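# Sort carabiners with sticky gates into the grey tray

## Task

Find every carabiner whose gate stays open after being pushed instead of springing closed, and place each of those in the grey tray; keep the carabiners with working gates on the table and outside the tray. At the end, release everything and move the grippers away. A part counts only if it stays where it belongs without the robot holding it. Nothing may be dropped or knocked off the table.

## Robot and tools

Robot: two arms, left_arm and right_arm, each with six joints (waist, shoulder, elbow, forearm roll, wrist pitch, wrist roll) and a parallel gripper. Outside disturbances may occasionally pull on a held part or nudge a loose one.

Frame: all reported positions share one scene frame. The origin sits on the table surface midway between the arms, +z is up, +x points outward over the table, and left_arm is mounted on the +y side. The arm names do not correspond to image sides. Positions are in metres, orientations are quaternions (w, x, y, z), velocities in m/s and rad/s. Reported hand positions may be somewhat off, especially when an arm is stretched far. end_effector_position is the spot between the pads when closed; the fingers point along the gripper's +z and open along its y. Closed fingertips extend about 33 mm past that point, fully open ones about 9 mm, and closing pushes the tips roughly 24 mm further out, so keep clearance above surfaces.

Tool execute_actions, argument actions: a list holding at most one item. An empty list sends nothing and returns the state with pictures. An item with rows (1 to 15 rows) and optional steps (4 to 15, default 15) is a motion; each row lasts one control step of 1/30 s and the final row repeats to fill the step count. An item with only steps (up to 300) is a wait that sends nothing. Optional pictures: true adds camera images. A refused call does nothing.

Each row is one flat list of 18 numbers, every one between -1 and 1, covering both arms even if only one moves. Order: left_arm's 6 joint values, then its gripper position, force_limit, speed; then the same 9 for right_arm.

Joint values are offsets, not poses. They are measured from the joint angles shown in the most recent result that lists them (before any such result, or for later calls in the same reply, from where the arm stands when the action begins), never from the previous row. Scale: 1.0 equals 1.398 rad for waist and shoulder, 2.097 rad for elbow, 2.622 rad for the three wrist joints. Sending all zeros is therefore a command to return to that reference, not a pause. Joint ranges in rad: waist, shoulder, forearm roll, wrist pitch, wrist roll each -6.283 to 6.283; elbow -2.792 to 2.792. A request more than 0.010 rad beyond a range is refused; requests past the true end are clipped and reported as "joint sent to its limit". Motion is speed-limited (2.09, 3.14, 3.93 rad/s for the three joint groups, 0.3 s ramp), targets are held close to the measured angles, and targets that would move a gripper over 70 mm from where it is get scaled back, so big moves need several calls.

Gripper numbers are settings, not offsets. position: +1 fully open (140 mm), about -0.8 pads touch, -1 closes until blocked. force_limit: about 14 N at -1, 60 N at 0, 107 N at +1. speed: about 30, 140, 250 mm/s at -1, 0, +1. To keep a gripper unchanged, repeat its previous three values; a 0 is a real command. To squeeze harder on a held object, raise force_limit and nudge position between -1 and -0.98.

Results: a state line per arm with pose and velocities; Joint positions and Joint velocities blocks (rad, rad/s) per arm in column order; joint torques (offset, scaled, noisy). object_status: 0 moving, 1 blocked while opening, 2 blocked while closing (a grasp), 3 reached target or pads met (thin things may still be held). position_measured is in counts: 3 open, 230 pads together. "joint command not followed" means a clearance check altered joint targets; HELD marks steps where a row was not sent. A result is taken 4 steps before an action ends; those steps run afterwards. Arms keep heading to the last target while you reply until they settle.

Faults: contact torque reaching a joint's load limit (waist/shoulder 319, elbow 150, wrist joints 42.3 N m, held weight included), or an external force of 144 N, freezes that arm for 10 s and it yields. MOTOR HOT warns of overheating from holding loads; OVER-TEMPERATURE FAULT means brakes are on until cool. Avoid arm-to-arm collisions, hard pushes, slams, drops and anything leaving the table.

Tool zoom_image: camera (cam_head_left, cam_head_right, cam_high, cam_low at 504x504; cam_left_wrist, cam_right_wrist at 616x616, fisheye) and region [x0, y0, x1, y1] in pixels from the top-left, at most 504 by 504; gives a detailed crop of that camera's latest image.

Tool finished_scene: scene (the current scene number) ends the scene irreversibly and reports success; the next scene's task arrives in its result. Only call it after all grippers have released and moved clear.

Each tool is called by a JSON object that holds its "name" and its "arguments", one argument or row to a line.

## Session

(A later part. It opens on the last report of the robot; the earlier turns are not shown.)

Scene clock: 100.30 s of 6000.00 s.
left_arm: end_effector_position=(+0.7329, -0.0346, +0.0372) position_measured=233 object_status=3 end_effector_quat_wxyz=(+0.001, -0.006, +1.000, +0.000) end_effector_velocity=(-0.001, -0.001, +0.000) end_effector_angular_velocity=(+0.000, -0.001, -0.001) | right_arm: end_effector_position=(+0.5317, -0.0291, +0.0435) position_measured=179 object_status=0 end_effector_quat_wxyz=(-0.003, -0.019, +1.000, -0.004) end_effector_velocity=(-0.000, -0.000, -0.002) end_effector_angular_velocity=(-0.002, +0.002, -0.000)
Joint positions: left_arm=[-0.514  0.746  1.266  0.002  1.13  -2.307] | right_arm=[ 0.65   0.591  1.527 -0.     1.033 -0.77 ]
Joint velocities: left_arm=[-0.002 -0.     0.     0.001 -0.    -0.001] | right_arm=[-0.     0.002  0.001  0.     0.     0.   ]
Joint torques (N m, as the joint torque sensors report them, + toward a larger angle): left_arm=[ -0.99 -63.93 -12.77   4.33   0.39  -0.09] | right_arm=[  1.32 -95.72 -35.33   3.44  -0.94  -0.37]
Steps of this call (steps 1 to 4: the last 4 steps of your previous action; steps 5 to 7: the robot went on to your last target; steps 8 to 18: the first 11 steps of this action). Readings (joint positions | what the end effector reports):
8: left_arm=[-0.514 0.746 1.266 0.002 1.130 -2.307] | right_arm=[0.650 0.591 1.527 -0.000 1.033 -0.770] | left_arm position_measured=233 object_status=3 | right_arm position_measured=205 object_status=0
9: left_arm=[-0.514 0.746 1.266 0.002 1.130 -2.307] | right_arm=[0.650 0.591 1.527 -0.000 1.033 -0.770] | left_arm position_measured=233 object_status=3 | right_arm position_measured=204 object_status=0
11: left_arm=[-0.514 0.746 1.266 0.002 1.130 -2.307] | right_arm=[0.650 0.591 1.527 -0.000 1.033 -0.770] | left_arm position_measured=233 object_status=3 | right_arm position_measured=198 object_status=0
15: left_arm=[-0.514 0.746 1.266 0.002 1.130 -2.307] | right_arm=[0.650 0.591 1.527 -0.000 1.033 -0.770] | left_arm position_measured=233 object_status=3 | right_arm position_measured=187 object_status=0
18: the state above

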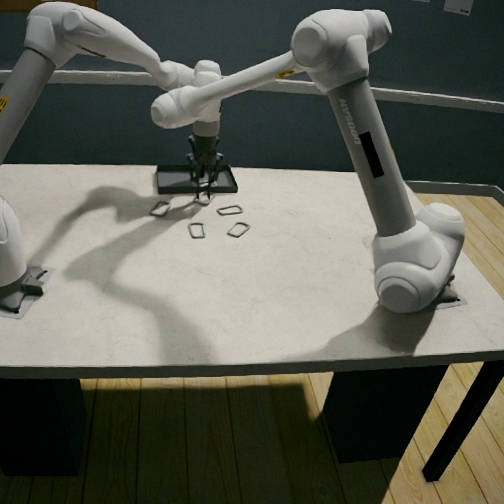

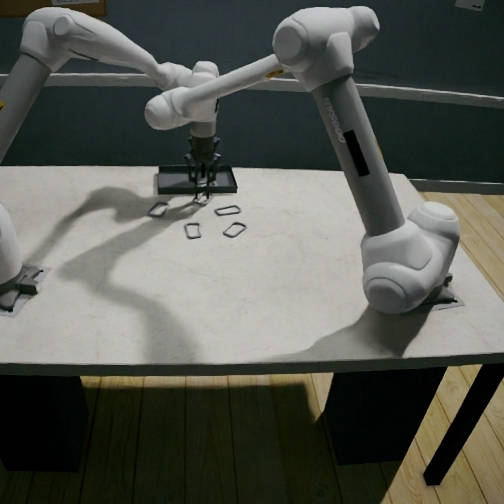

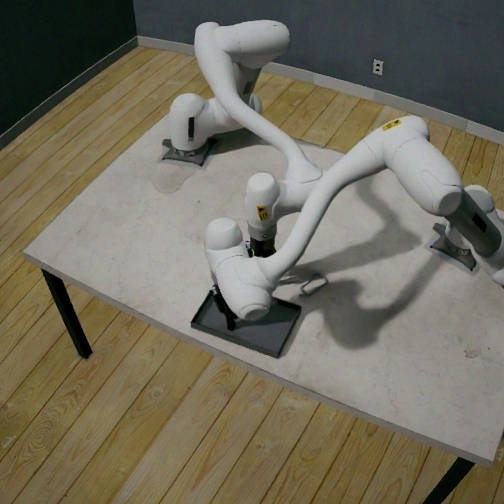

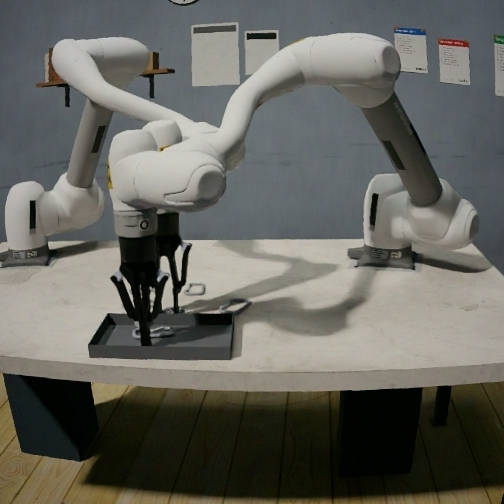

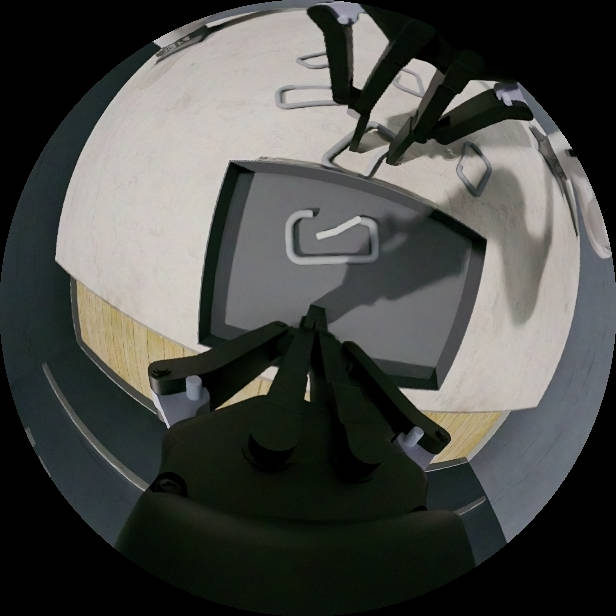

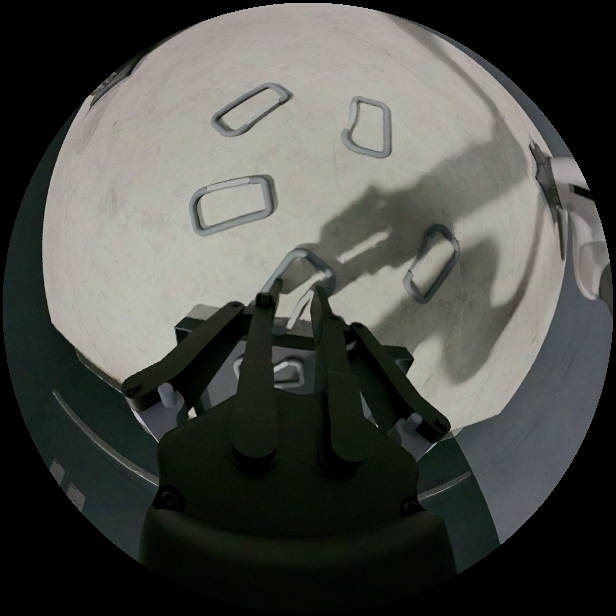

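{"name": "execute_actions", "arguments": {
  "actions": [
    {"rows":[[0,0,0,0,0,0,-0.9,0,0.5,-0.0065,0.0036,-0.004,0,0.0014,0,-0.4,0,-0.8]],"steps":15}
  ],
  "pictures": true
}}

{"name": "zoom_image", "arguments": {
  "camera": "cam_right_wrist",
  "region": [200, 200, 420, 420]
}}

{"name": "zoom_image", "arguments": {
  "camera": "cam_left_wrist",
  "region": [290, 80, 450, 240]
}}

Scene clock: 101.00 s of 6000.00 s.
left_arm: end_effector_position=(+0.7329, -0.0346, +0.0372) position_measured=233 object_status=3 end_effector_quat_wxyz=(+0.001, -0.006, +1.000, +0.000) end_effector_velocity=(+0.000, +0.000, +0.000) end_effector_angular_velocity=(+0.000, -0.000, -0.001) | right_arm: end_effector_position=(+0.5396, -0.0313, +0.0433) position_measured=179 object_status=3 end_effector_quat_wxyz=(-0.004, -0.014, +1.000, -0.004) end_effector_velocity=(+0.001, -0.001, -0.002) end_effector_angular_velocity=(-0.002, +0.002, -0.002)
Joint positions: left_arm=[-0.514  0.746  1.266  0.002  1.13  -2.307] | right_arm=[ 0.641  0.596  1.519 -0.     1.037 -0.77 ]
Joint velocities: left_arm=[ 0.001 -0.    -0.     0.     0.     0.001] | right_arm=[-0.002  0.003 -0.001  0.     0.001 -0.   ]
Joint torques (N m, as the joint torque sensors report them, + toward a larger angle): left_arm=[ -1.4  -63.98 -12.92   4.3    0.4    0.11] | right_arm=[ -1.41 -95.42 -35.05   1.85  -1.26  -0.54]
Steps of this call (steps 1 to 4: the last 4 steps of your previous action; steps 5 to 10: the robot went on to your last target; steps 11 to 21: the first 11 steps of this action). Readings (joint positions | what the end effector reports):
11: left_arm=[-0.514 0.746 1.266 0.002 1.130 -2.307] | right_arm=[0.650 0.591 1.527 -0.000 1.033 -0.770] | left_arm position_measured=233 object_status=3 | right_arm position_measured=179 object_status=3
12: left_arm=[-0.514 0.746 1.266 0.002 1.130 -2.307] | right_arm=[0.648 0.592 1.526 -0.000 1.034 -0.770] | left_arm position_measured=233 object_status=3 | right_arm position_measured=179 object_status=3
14: left_arm=[-0.514 0.746 1.266 0.002 1.130 -2.307] | right_arm=[0.643 0.595 1.522 -0.000 1.035 -0.770] | left_arm position_measured=233 object_status=3 | right_arm position_measured=179 object_status=3
18: left_arm=[-0.514 0.746 1.266 0.002 1.130 -2.307] | right_arm=[0.641 0.596 1.519 -0.000 1.036 -0.770] | left_arm position_measured=233 object_status=3 | right_arm position_measured=179 object_status=3
21: the state above

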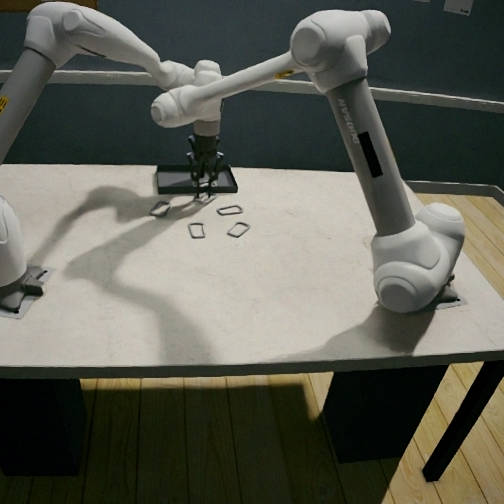

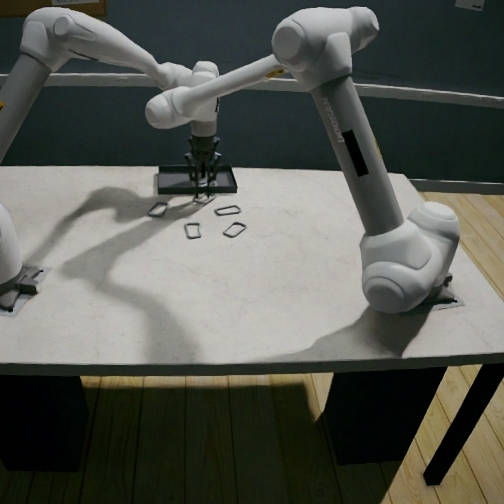

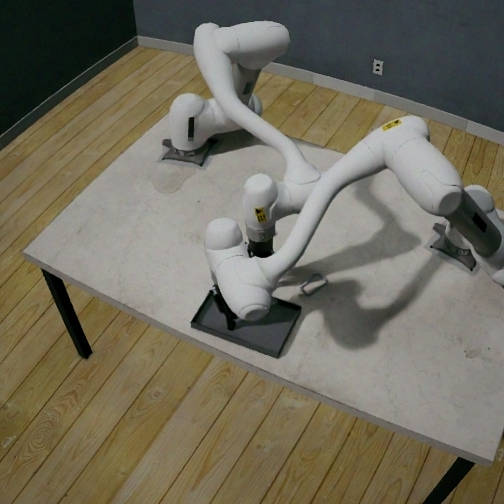

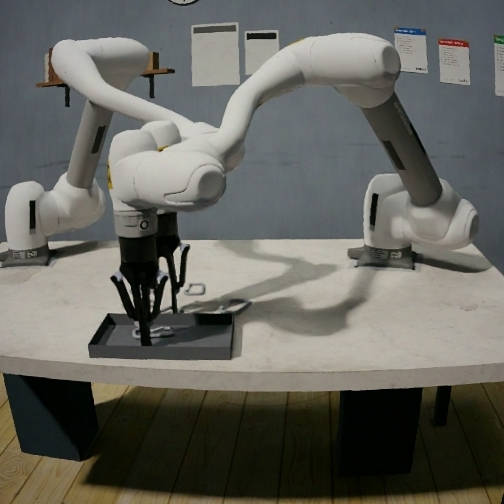

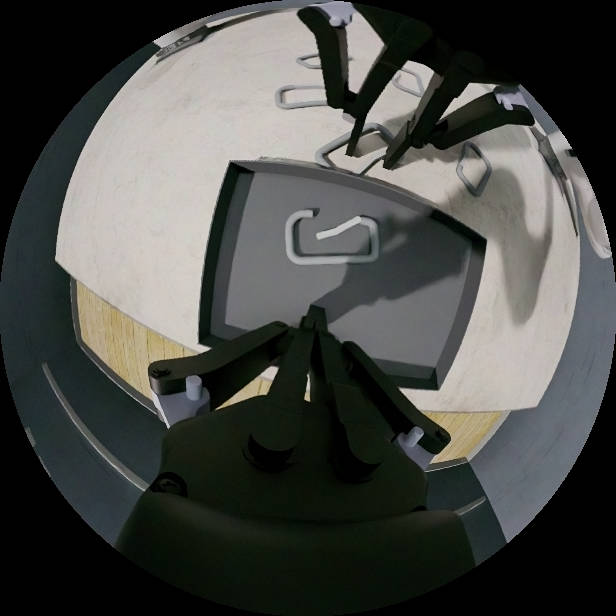

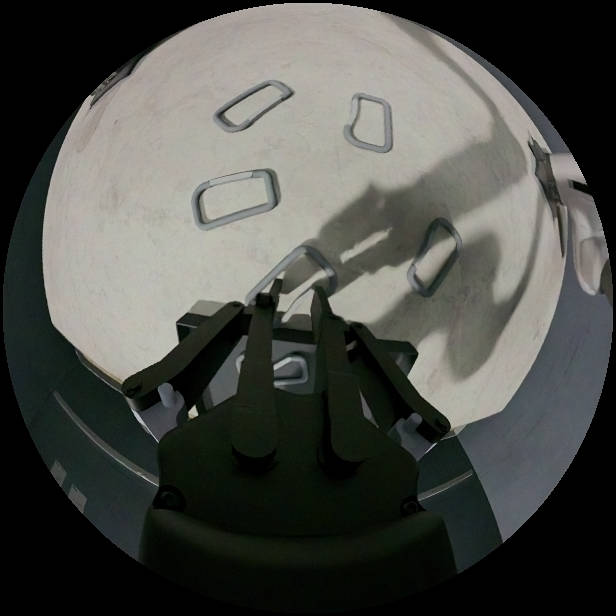

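Region (200, 200, 420, 420) of cam_right_wrist's 616x616 image, scaled by 2.291, with more detail than that image has.

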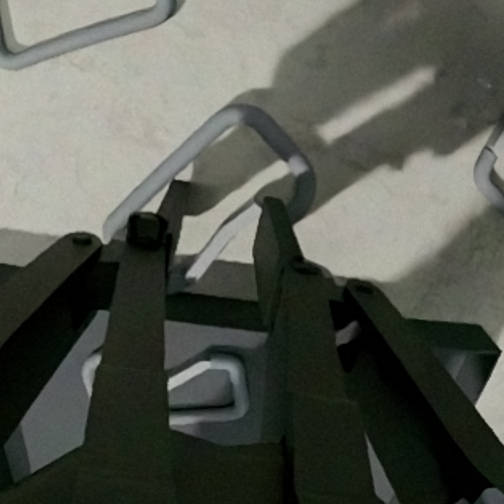

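Region (290, 80, 450, 240) of cam_left_wrist's 616x616 image, scaled by 3.150, with more detail than that image has.

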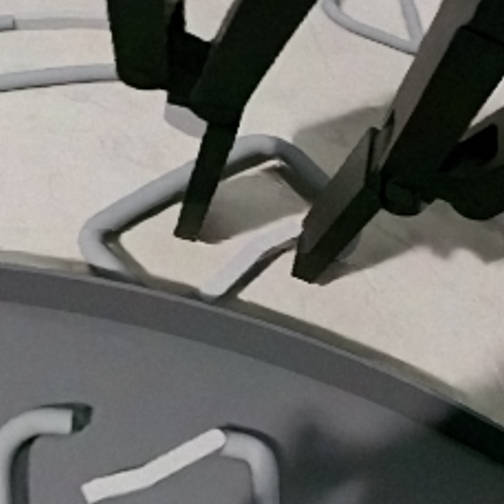

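{"name": "execute_actions", "arguments": {
  "actions": [
    {"rows":[[0,0,0,0,0,0,-0.9,0,0.5,-0.0017,0.0068,-0.0076,0,0.0027,0,-0.4,0,-0.8]],"steps":15}
  ],
  "pictures": true
}}

{"name": "zoom_image", "arguments": {
  "camera": "cam_right_wrist",
  "region": [200, 200, 420, 420]
}}

{"name": "zoom_image", "arguments": {
  "camera": "cam_left_wrist",
  "region": [290, 80, 450, 240]
}}

Scene clock: 101.83 s of 6000.00 s.
left_arm: end_effector_position=(+0.7329, -0.0346, +0.0372) position_measured=233 object_status=3 end_effector_quat_wxyz=(+0.001, -0.006, +1.000, +0.000) end_effector_velocity=(-0.000, -0.000, +0.000) end_effector_angular_velocity=(-0.000, +0.000, +0.001) | right_arm: end_effector_position=(+0.5455, -0.0278, +0.0431) position_measured=179 object_status=3 end_effector_quat_wxyz=(-0.004, -0.013, +1.000, -0.004) end_effector_velocity=(+0.000, +0.001, +0.000) end_effector_angular_velocity=(+0.000, +0.000, -0.000)
Joint positions: left_arm=[-0.514  0.746  1.266  0.002  1.13  -2.307] | right_arm=[ 0.638  0.606  1.503 -0.     1.044 -0.77 ]
Joint velocities: left_arm=[-0.    -0.    -0.    -0.     0.    -0.001] | right_arm=[ 0.     0.001 -0.003  0.     0.001  0.001]
Joint torques (N m, as the joint torque sensors report them, + toward a larger angle): left_arm=[ -1.96 -64.27 -12.32   3.95   0.86   0.07] | right_arm=[  2.89 -97.62 -34.11   3.89  -0.14  -0.49]
Steps of this call (steps 1 to 4: the last 4 steps of your previous action; steps 5 to 14: the robot went on to your last target; steps 15 to 25: the first 11 steps of this action). Readings (joint positions | what the end effector reports):
15: left_arm=[-0.514 0.746 1.266 0.002 1.130 -2.307] | right_arm=[0.640 0.596 1.519 -0.000 1.037 -0.770] | left_arm position_measured=233 object_status=3 | right_arm position_measured=179 object_status=3
16: left_arm=[-0.514 0.746 1.266 0.002 1.130 -2.307] | right_arm=[0.640 0.598 1.516 -0.000 1.038 -0.770] | left_arm position_measured=233 object_status=3 | right_arm position_measured=179 object_status=3
18: left_arm=[-0.514 0.746 1.266 0.002 1.130 -2.307] | right_arm=[0.639 0.603 1.508 -0.000 1.041 -0.770] | left_arm position_measured=233 object_status=3 | right_arm position_measured=179 object_status=3
22: left_arm=[-0.514 0.746 1.266 0.002 1.130 -2.307] | right_arm=[0.638 0.605 1.504 -0.000 1.043 -0.770] | left_arm position_measured=233 object_status=3 | right_arm position_measured=179 object_status=3
25: the state above

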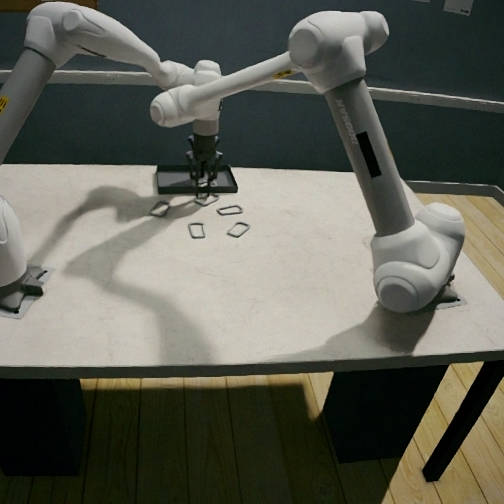

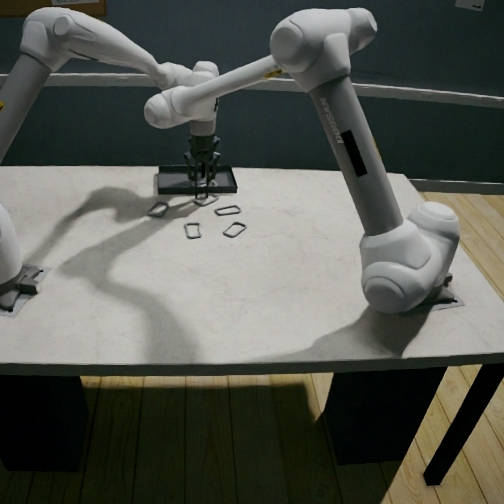

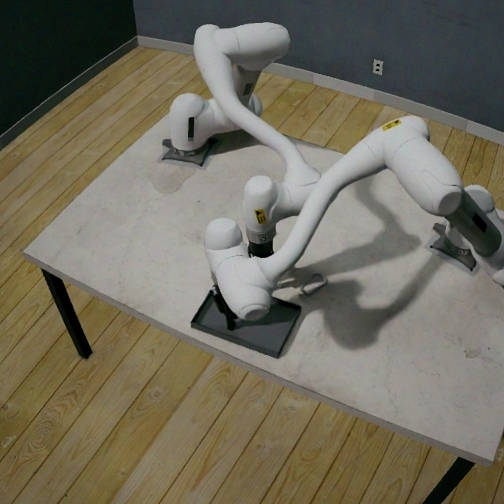

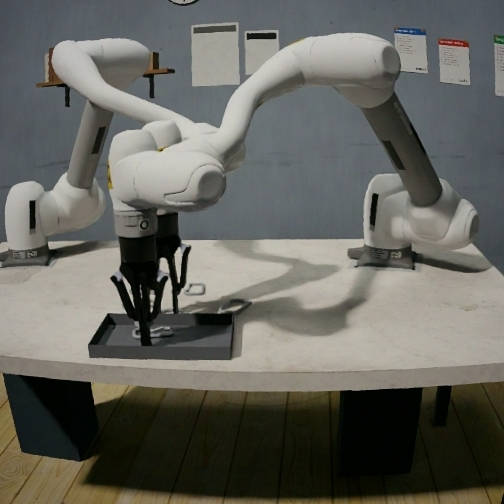

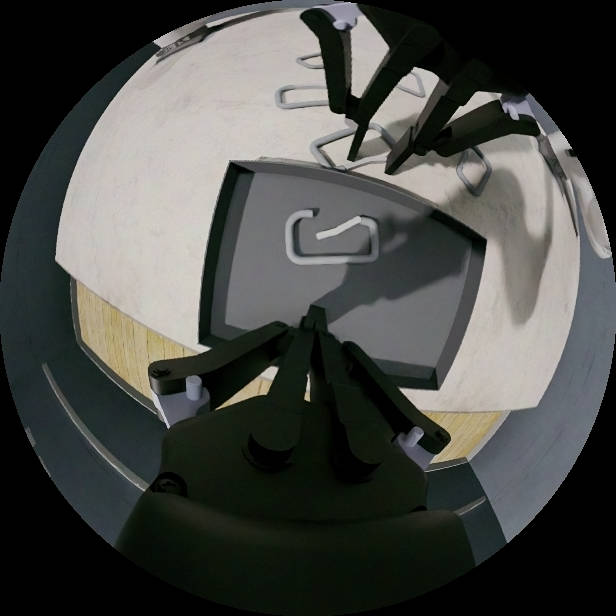

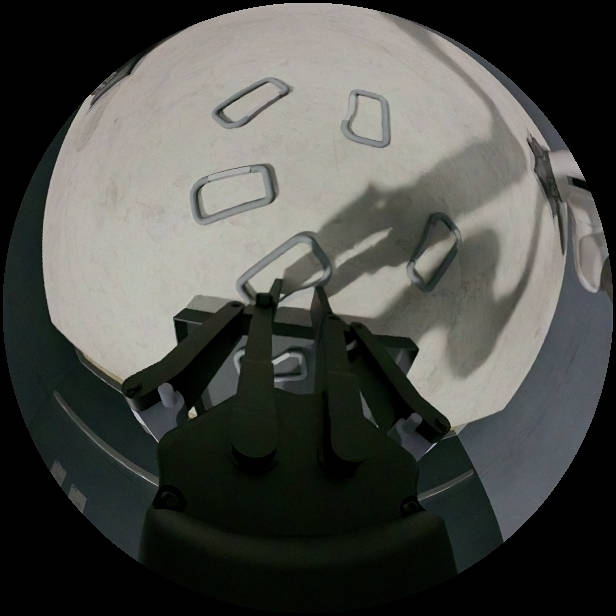

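Region (200, 200, 420, 420) of cam_right_wrist's 616x616 image, scaled by 2.291, with more detail than that image has.

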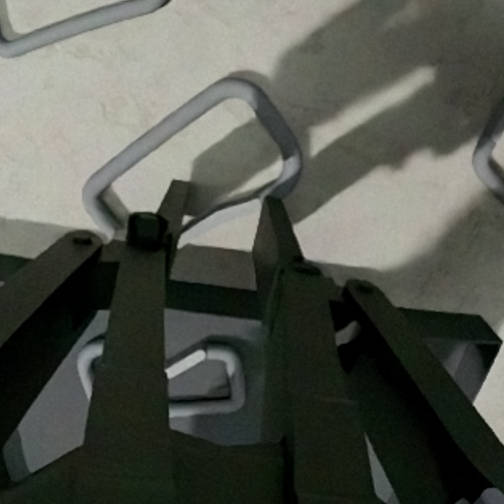

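Region (290, 80, 450, 240) of cam_left_wrist's 616x616 image, scaled by 3.150, with more detail than that image has.

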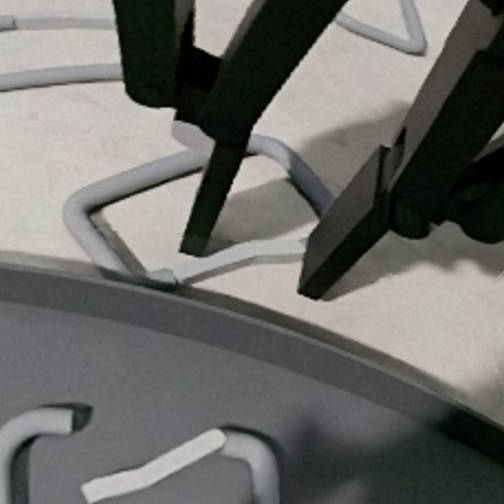

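{"name": "execute_actions", "arguments": {
  "actions": [
    {"rows":[[0,0,0,0,0,0,-0.9,0,0.5,0.002,-0.012,-0.002,0,0.004,0,-0.4,0,-0.8]],"steps":15}
  ],
  "pictures": true
}}

{"name": "zoom_image", "arguments": {
  "camera": "cam_right_wrist",
  "region": [200, 200, 420, 420]
}}

Scene clock: 102.33 s of 6000.00 s.
left_arm: end_effector_position=(+0.7329, -0.0346, +0.0372) position_measured=233 object_status=3 end_effector_quat_wxyz=(+0.001, -0.006, +1.000, +0.000) end_effector_velocity=(-0.000, -0.001, +0.001) end_effector_angular_velocity=(-0.001, -0.001, -0.001) | right_arm: end_effector_position=(+0.5444, -0.0259, +0.0588) position_measured=179 object_status=3 end_effector_quat_wxyz=(-0.000, -0.015, +1.000, -0.000) end_effector_velocity=(-0.001, +0.001, +0.004) end_effector_angular_velocity=(+0.003, -0.002, +0.002)
Joint positions: left_arm=[-0.514  0.746  1.266  0.002  1.13  -2.307] | right_arm=[ 0.641  0.589  1.499 -0.     1.054 -0.77 ]
Joint velocities: left_arm=[-0.001 -0.002 -0.     0.     0.    -0.   ] | right_arm=[ 0.002 -0.005 -0.001  0.     0.002 -0.001]
Joint torques (N m, as the joint torque sensors report them, + toward a larger angle): left_arm=[ -2.22 -63.81 -12.25   4.05   0.84   0.09] | right_arm=[  3.77 -96.9  -34.37   3.8   -0.27  -0.49]
Steps of this call (steps 1 to 4: the last 4 steps of your previous action; steps 5 to 15: the first 11 steps of this action). Readings (joint positions | what the end effector reports):
5: left_arm=[-0.514 0.746 1.266 0.002 1.130 -2.307] | right_arm=[0.638 0.606 1.503 -0.000 1.044 -0.770] | left_arm position_measured=233 object_status=3 | right_arm position_measured=179 object_status=3
6: left_arm=[-0.514 0.746 1.266 0.002 1.130 -2.307] | right_arm=[0.638 0.604 1.503 -0.000 1.046 -0.770] | left_arm position_measured=233 object_status=3 | right_arm position_measured=179 object_status=3
8: left_arm=[-0.514 0.746 1.266 0.002 1.130 -2.307] | right_arm=[0.640 0.595 1.500 -0.000 1.051 -0.770] | left_arm position_measured=233 object_status=3 | right_arm position_measured=179 object_status=3
12: left_arm=[-0.514 0.746 1.266 0.002 1.130 -2.307] | right_arm=[0.641 0.590 1.499 -0.000 1.054 -0.770] | left_arm position_measured=233 object_status=3 | right_arm position_measured=179 object_status=3
15: the state above

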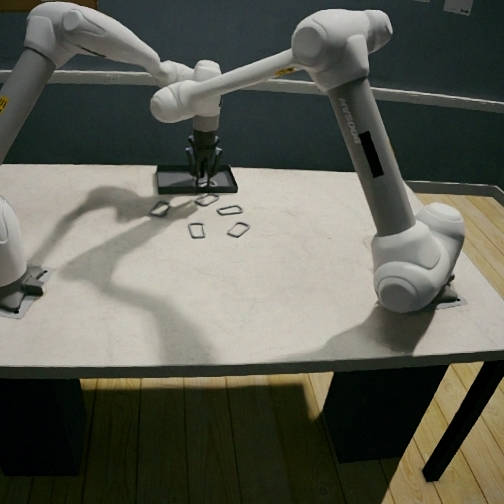

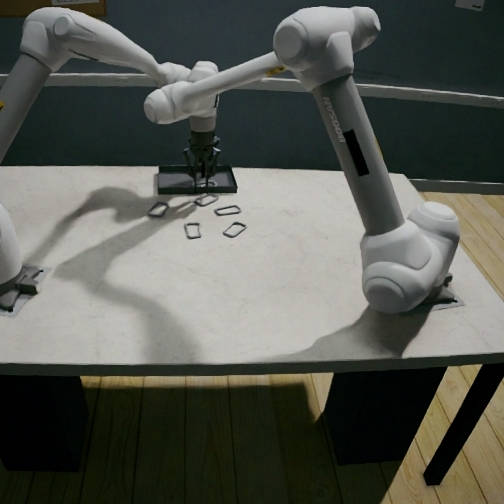

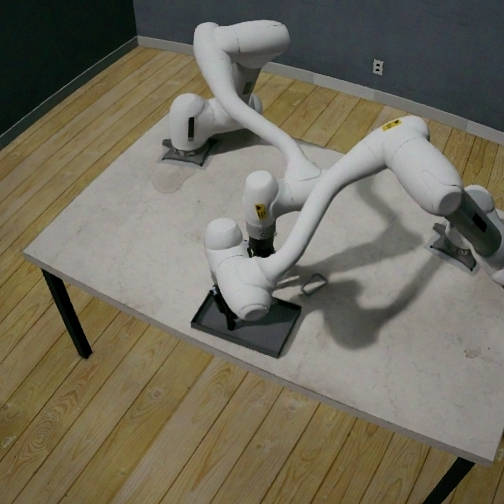

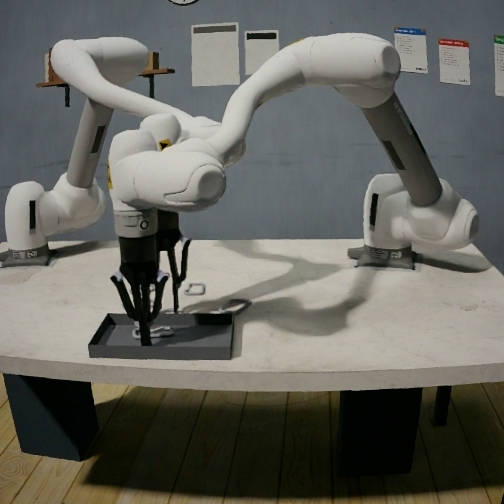

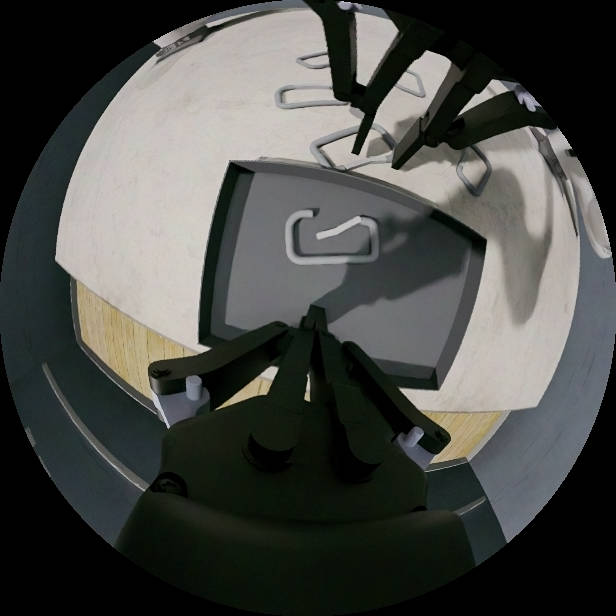

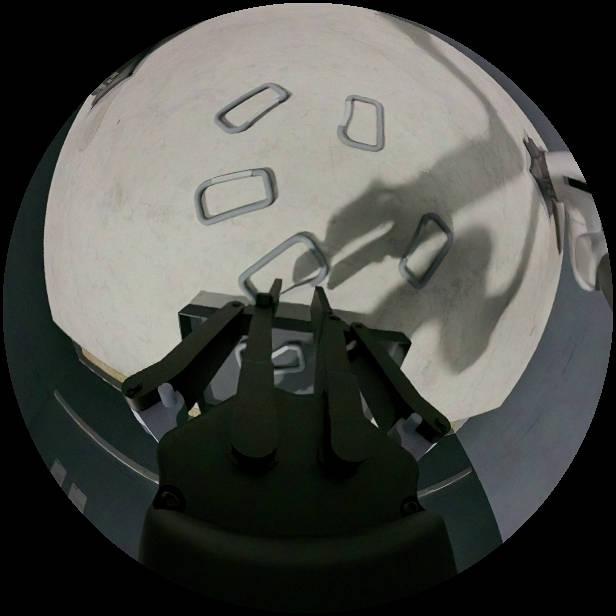

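Region (200, 200, 420, 420) of cam_right_wrist's 616x616 image, scaled by 2.291, with more detail than that image has.

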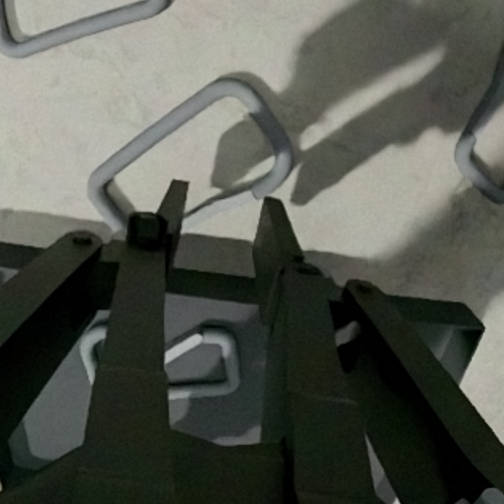

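{"name": "execute_actions", "arguments": {
  "actions": [
    {"rows":[[0,-0.1,0,0,0.05,0,-0.9,0,0.5,0,-0.012,-0.002,0,0.006,0,0.1,0,0],[0,-0.25,0,0,0.133,0,-0.9,0,0.5,0,-0.012,-0.002,0,0.006,0,0.1,0,0]],"steps":15}
  ]
}}

{"name": "execute_actions", "arguments": {
  "actions": [
    {"rows":[[0.88,-0.33,0.255,0,0.02,0.3,-0.9,0,0.5,0,0,0,0,0,0,0.1,0,0]],"steps":15}
  ]
}}

{"name": "execute_actions", "arguments": {
  "actions": [
    {"steps":25}
  ],
  "pictures": true
}}

Scene clock: 102.97 s of 6000.00 s.
left_arm: end_effector_position=(+0.7037, -0.0088, +0.1634) position_measured=233 object_status=3 end_effector_quat_wxyz=(+0.001, -0.006, +1.000, +0.000) end_effector_velocity=(-0.115, +0.100, +0.397) end_effector_angular_velocity=(-0.002, -0.002, -0.001) | right_arm: end_effector_position=(+0.5434, -0.0267, +0.0745) position_measured=117 object_status=0 end_effector_quat_wxyz=(+0.002, -0.015, +1.000, +0.002) end_effector_velocity=(-0.000, +0.000, +0.003) end_effector_angular_velocity=(+0.001, -0.001, +0.001)
Joint positions: left_arm=[-0.514  0.606  1.266  0.002  1.268 -2.307] | right_arm=[ 0.641  0.573  1.495 -0.     1.069 -0.77 ]
Joint velocities: left_arm=[-0.001 -0.446 -0.001 -0.001  0.445  0.001] | right_arm=[ 0.    -0.003 -0.001 -0.     0.002 -0.   ]
Joint torques (N m, as the joint torque sensors report them, + toward a larger angle): left_arm=[   0.51 -100.05  -37.46    4.96    0.36    0.04] | right_arm=[  3.35 -92.47 -35.3    3.87  -0.24  -0.15]
Steps of this call (steps 1 to 4: the last 4 steps of your previous action; steps 5 to 8: the robot went on to your last target; steps 9 to 19: the first 11 steps of this action). Readings (joint positions | what the end effector reports):
9: left_arm=[-0.514 0.746 1.266 0.002 1.130 -2.307] | right_arm=[0.641 0.589 1.499 -0.000 1.054 -0.770] | left_arm position_measured=233 object_status=3 | right_arm position_measured=179 object_status=0
10: left_arm=[-0.514 0.743 1.266 0.002 1.132 -2.307] | right_arm=[0.641 0.586 1.499 -0.000 1.057 -0.770] | left_arm position_measured=233 object_status=3 | right_arm position_measured=176 object_status=0
12: left_arm=[-0.514 0.715 1.266 0.002 1.160 -2.307] | right_arm=[0.641 0.577 1.496 -0.000 1.065 -0.770] | left_arm position_measured=233 object_status=3 | right_arm position_measured=161 object_status=0
16: left_arm=[-0.514 0.652 1.266 0.002 1.223 -2.307] | right_arm=[0.641 0.573 1.495 -0.000 1.069 -0.770] | left_arm position_measured=233 object_status=3 | right_arm position_measured=131 object_status=0
19: the state above

Scene clock: 103.47 s of 6000.00 s.
left_arm: end_effector_position=(+0.6802, +0.1443, +0.2557) position_measured=233 object_status=3 end_effector_quat_wxyz=(-0.012, +0.030, +0.999, +0.008) end_effector_velocity=(-0.012, +0.423, +0.042) end_effector_angular_velocity=(+0.041, +0.092, -0.155) | right_arm: end_effector_position=(+0.5434, -0.0267, +0.0747) position_measured=117 object_status=3 end_effector_quat_wxyz=(+0.002, -0.015, +1.000, +0.002) end_effector_velocity=(+0.000, -0.000, -0.001) end_effector_angular_velocity=(-0.001, +0.001, +0.000)
Joint positions: left_arm=[-0.386  0.409  1.403  0.002  1.359 -2.105] | right_arm=[ 0.641  0.573  1.495 -0.     1.07  -0.77 ]
Joint velocities: left_arm=[ 0.441 -0.332  0.408 -0.     0.022  0.597] | right_arm=[-0.     0.001  0.    -0.    -0.    -0.   ]
Joint torques (N m, as the joint torque sensors report them, + toward a larger angle): left_arm=[ -1.38 -78.95 -38.74   5.13   0.2   -0.13] | right_arm=[  1.91 -95.18 -34.5    4.21  -0.03  -0.38]
Steps of this call (steps 1 to 4: the last 4 steps of your previous action; steps 5 to 15: the first 11 steps of this action, its rows measured from where the robot was after step 4). Readings (joint positions | what the end effector reports):
4: left_arm=[-0.514 0.546 1.266 0.002 1.328 -2.307] | right_arm=[0.641 0.573 1.495 -0.000 1.070 -0.770] | left_arm position_measured=233 object_status=3 | right_arm position_measured=117 object_status=0
5: left_arm=[-0.514 0.531 1.266 0.002 1.343 -2.307] | right_arm=[0.641 0.573 1.495 -0.000 1.070 -0.770] | left_arm position_measured=233 object_status=3 | right_arm position_measured=117 object_status=3
6: left_arm=[-0.512 0.517 1.268 0.002 1.354 -2.304] | right_arm=[0.641 0.573 1.495 -0.000 1.070 -0.770] | left_arm position_measured=233 object_status=3 | right_arm position_measured=117 object_status=3
8: left_arm=[-0.489 0.494 1.296 0.002 1.355 -2.263] | right_arm=[0.641 0.573 1.495 -0.000 1.070 -0.770] | left_arm position_measured=233 object_status=3 | right_arm position_measured=117 object_status=3
12: left_arm=[-0.430 0.443 1.361 0.002 1.357 -2.168] | right_arm=[0.641 0.573 1.495 -0.000 1.070 -0.770] | left_arm position_measured=233 object_status=3 | right_arm position_measured=117 object_status=3
15: the state above

Scene clock: 104.30 s of 6000.00 s.
left_arm: end_effector_position=(+0.6410, +0.4885, +0.2700) position_measured=233 object_status=3 end_effector_quat_wxyz=(-0.045, +0.001, +0.999, +0.008) end_effector_velocity=(-0.082, +0.389, +0.002) end_effector_angular_velocity=(-0.019, +0.051, +0.298) | right_arm: end_effector_position=(+0.5434, -0.0267, +0.0747) position_measured=117 object_status=3 end_effector_quat_wxyz=(+0.002, -0.015, +1.000, +0.002) end_effector_velocity=(-0.000, -0.000, +0.001) end_effector_angular_velocity=(+0.001, +0.000, -0.001)
Joint positions: left_arm=[ 0.052  0.199  1.66   0.002  1.373 -1.727] | right_arm=[ 0.641  0.573  1.495 -0.     1.07  -0.77 ]
Joint velocities: left_arm=[ 0.592 -0.164  0.2    0.     0.011  0.295] | right_arm=[-0.    -0.001  0.001  0.001 -0.     0.   ]
Joint torques (N m, as the joint torque sensors report them, + toward a larger angle): left_arm=[ -1.61 -60.83 -37.69   5.1    0.36   0.12] | right_arm=[  3.38 -94.69 -35.9    3.81  -0.07  -0.16]
Kept back: nothing.
Steps of this call (steps 1 to 4: the last 4 steps of your previous action; steps 5 to 25: the robot went on to your last target). Readings (joint positions | what the end effector reports):
1: left_arm=[-0.371 0.397 1.417 0.002 1.360 -2.085] | right_arm=[0.641 0.573 1.495 -0.000 1.070 -0.770] | left_arm position_measured=233 object_status=3 | right_arm position_measured=117 object_status=3
2: left_arm=[-0.356 0.386 1.430 0.002 1.360 -2.065] | right_arm=[0.641 0.573 1.495 -0.000 1.070 -0.770] | left_arm position_measured=233 object_status=3 | right_arm position_measured=117 object_status=3
4: left_arm=[-0.325 0.365 1.456 0.002 1.362 -2.027] | right_arm=[0.641 0.573 1.495 -0.000 1.070 -0.770] | left_arm position_measured=233 object_status=3 | right_arm position_measured=117 object_status=3
8: left_arm=[-0.261 0.326 1.505 0.002 1.365 -1.956] | right_arm=[0.641 0.573 1.495 -0.000 1.070 -0.770] | left_arm position_measured=233 object_status=3 | right_arm position_measured=117 object_status=3
25: the state above

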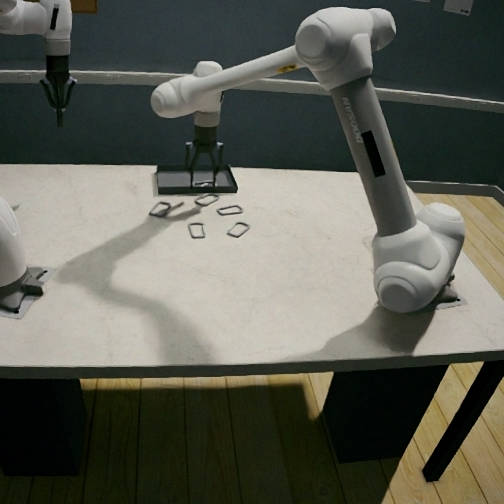

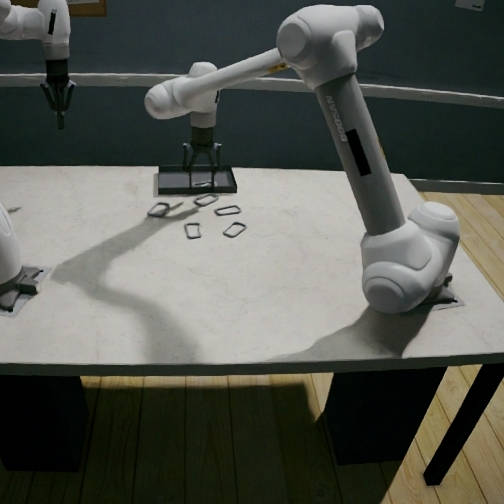

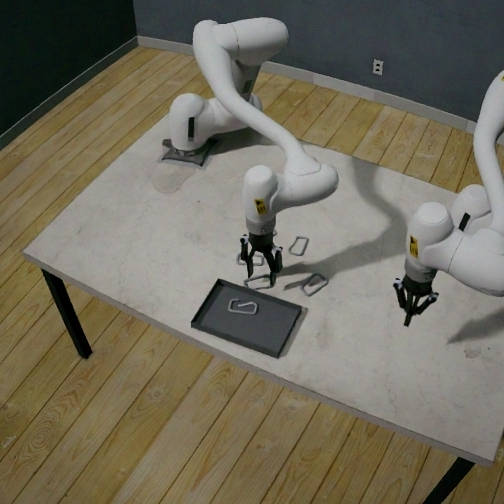

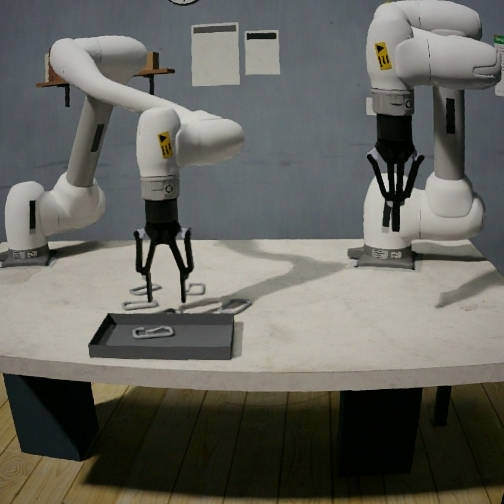

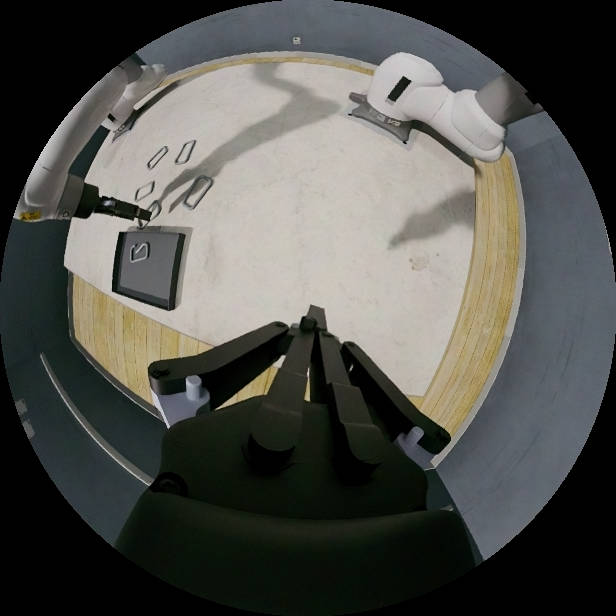

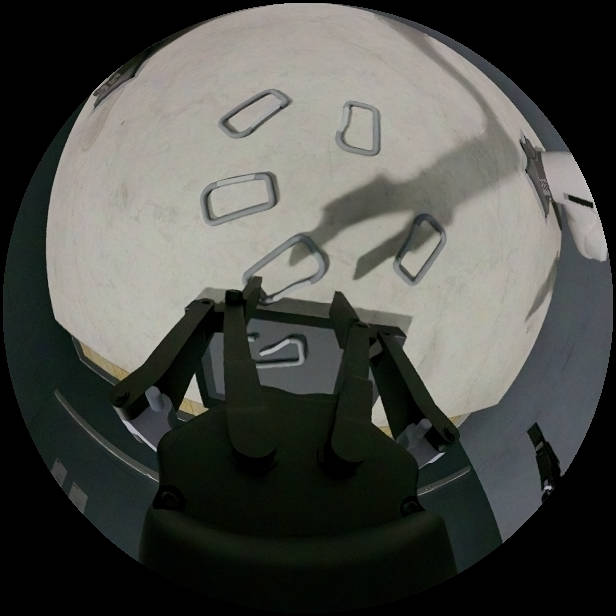

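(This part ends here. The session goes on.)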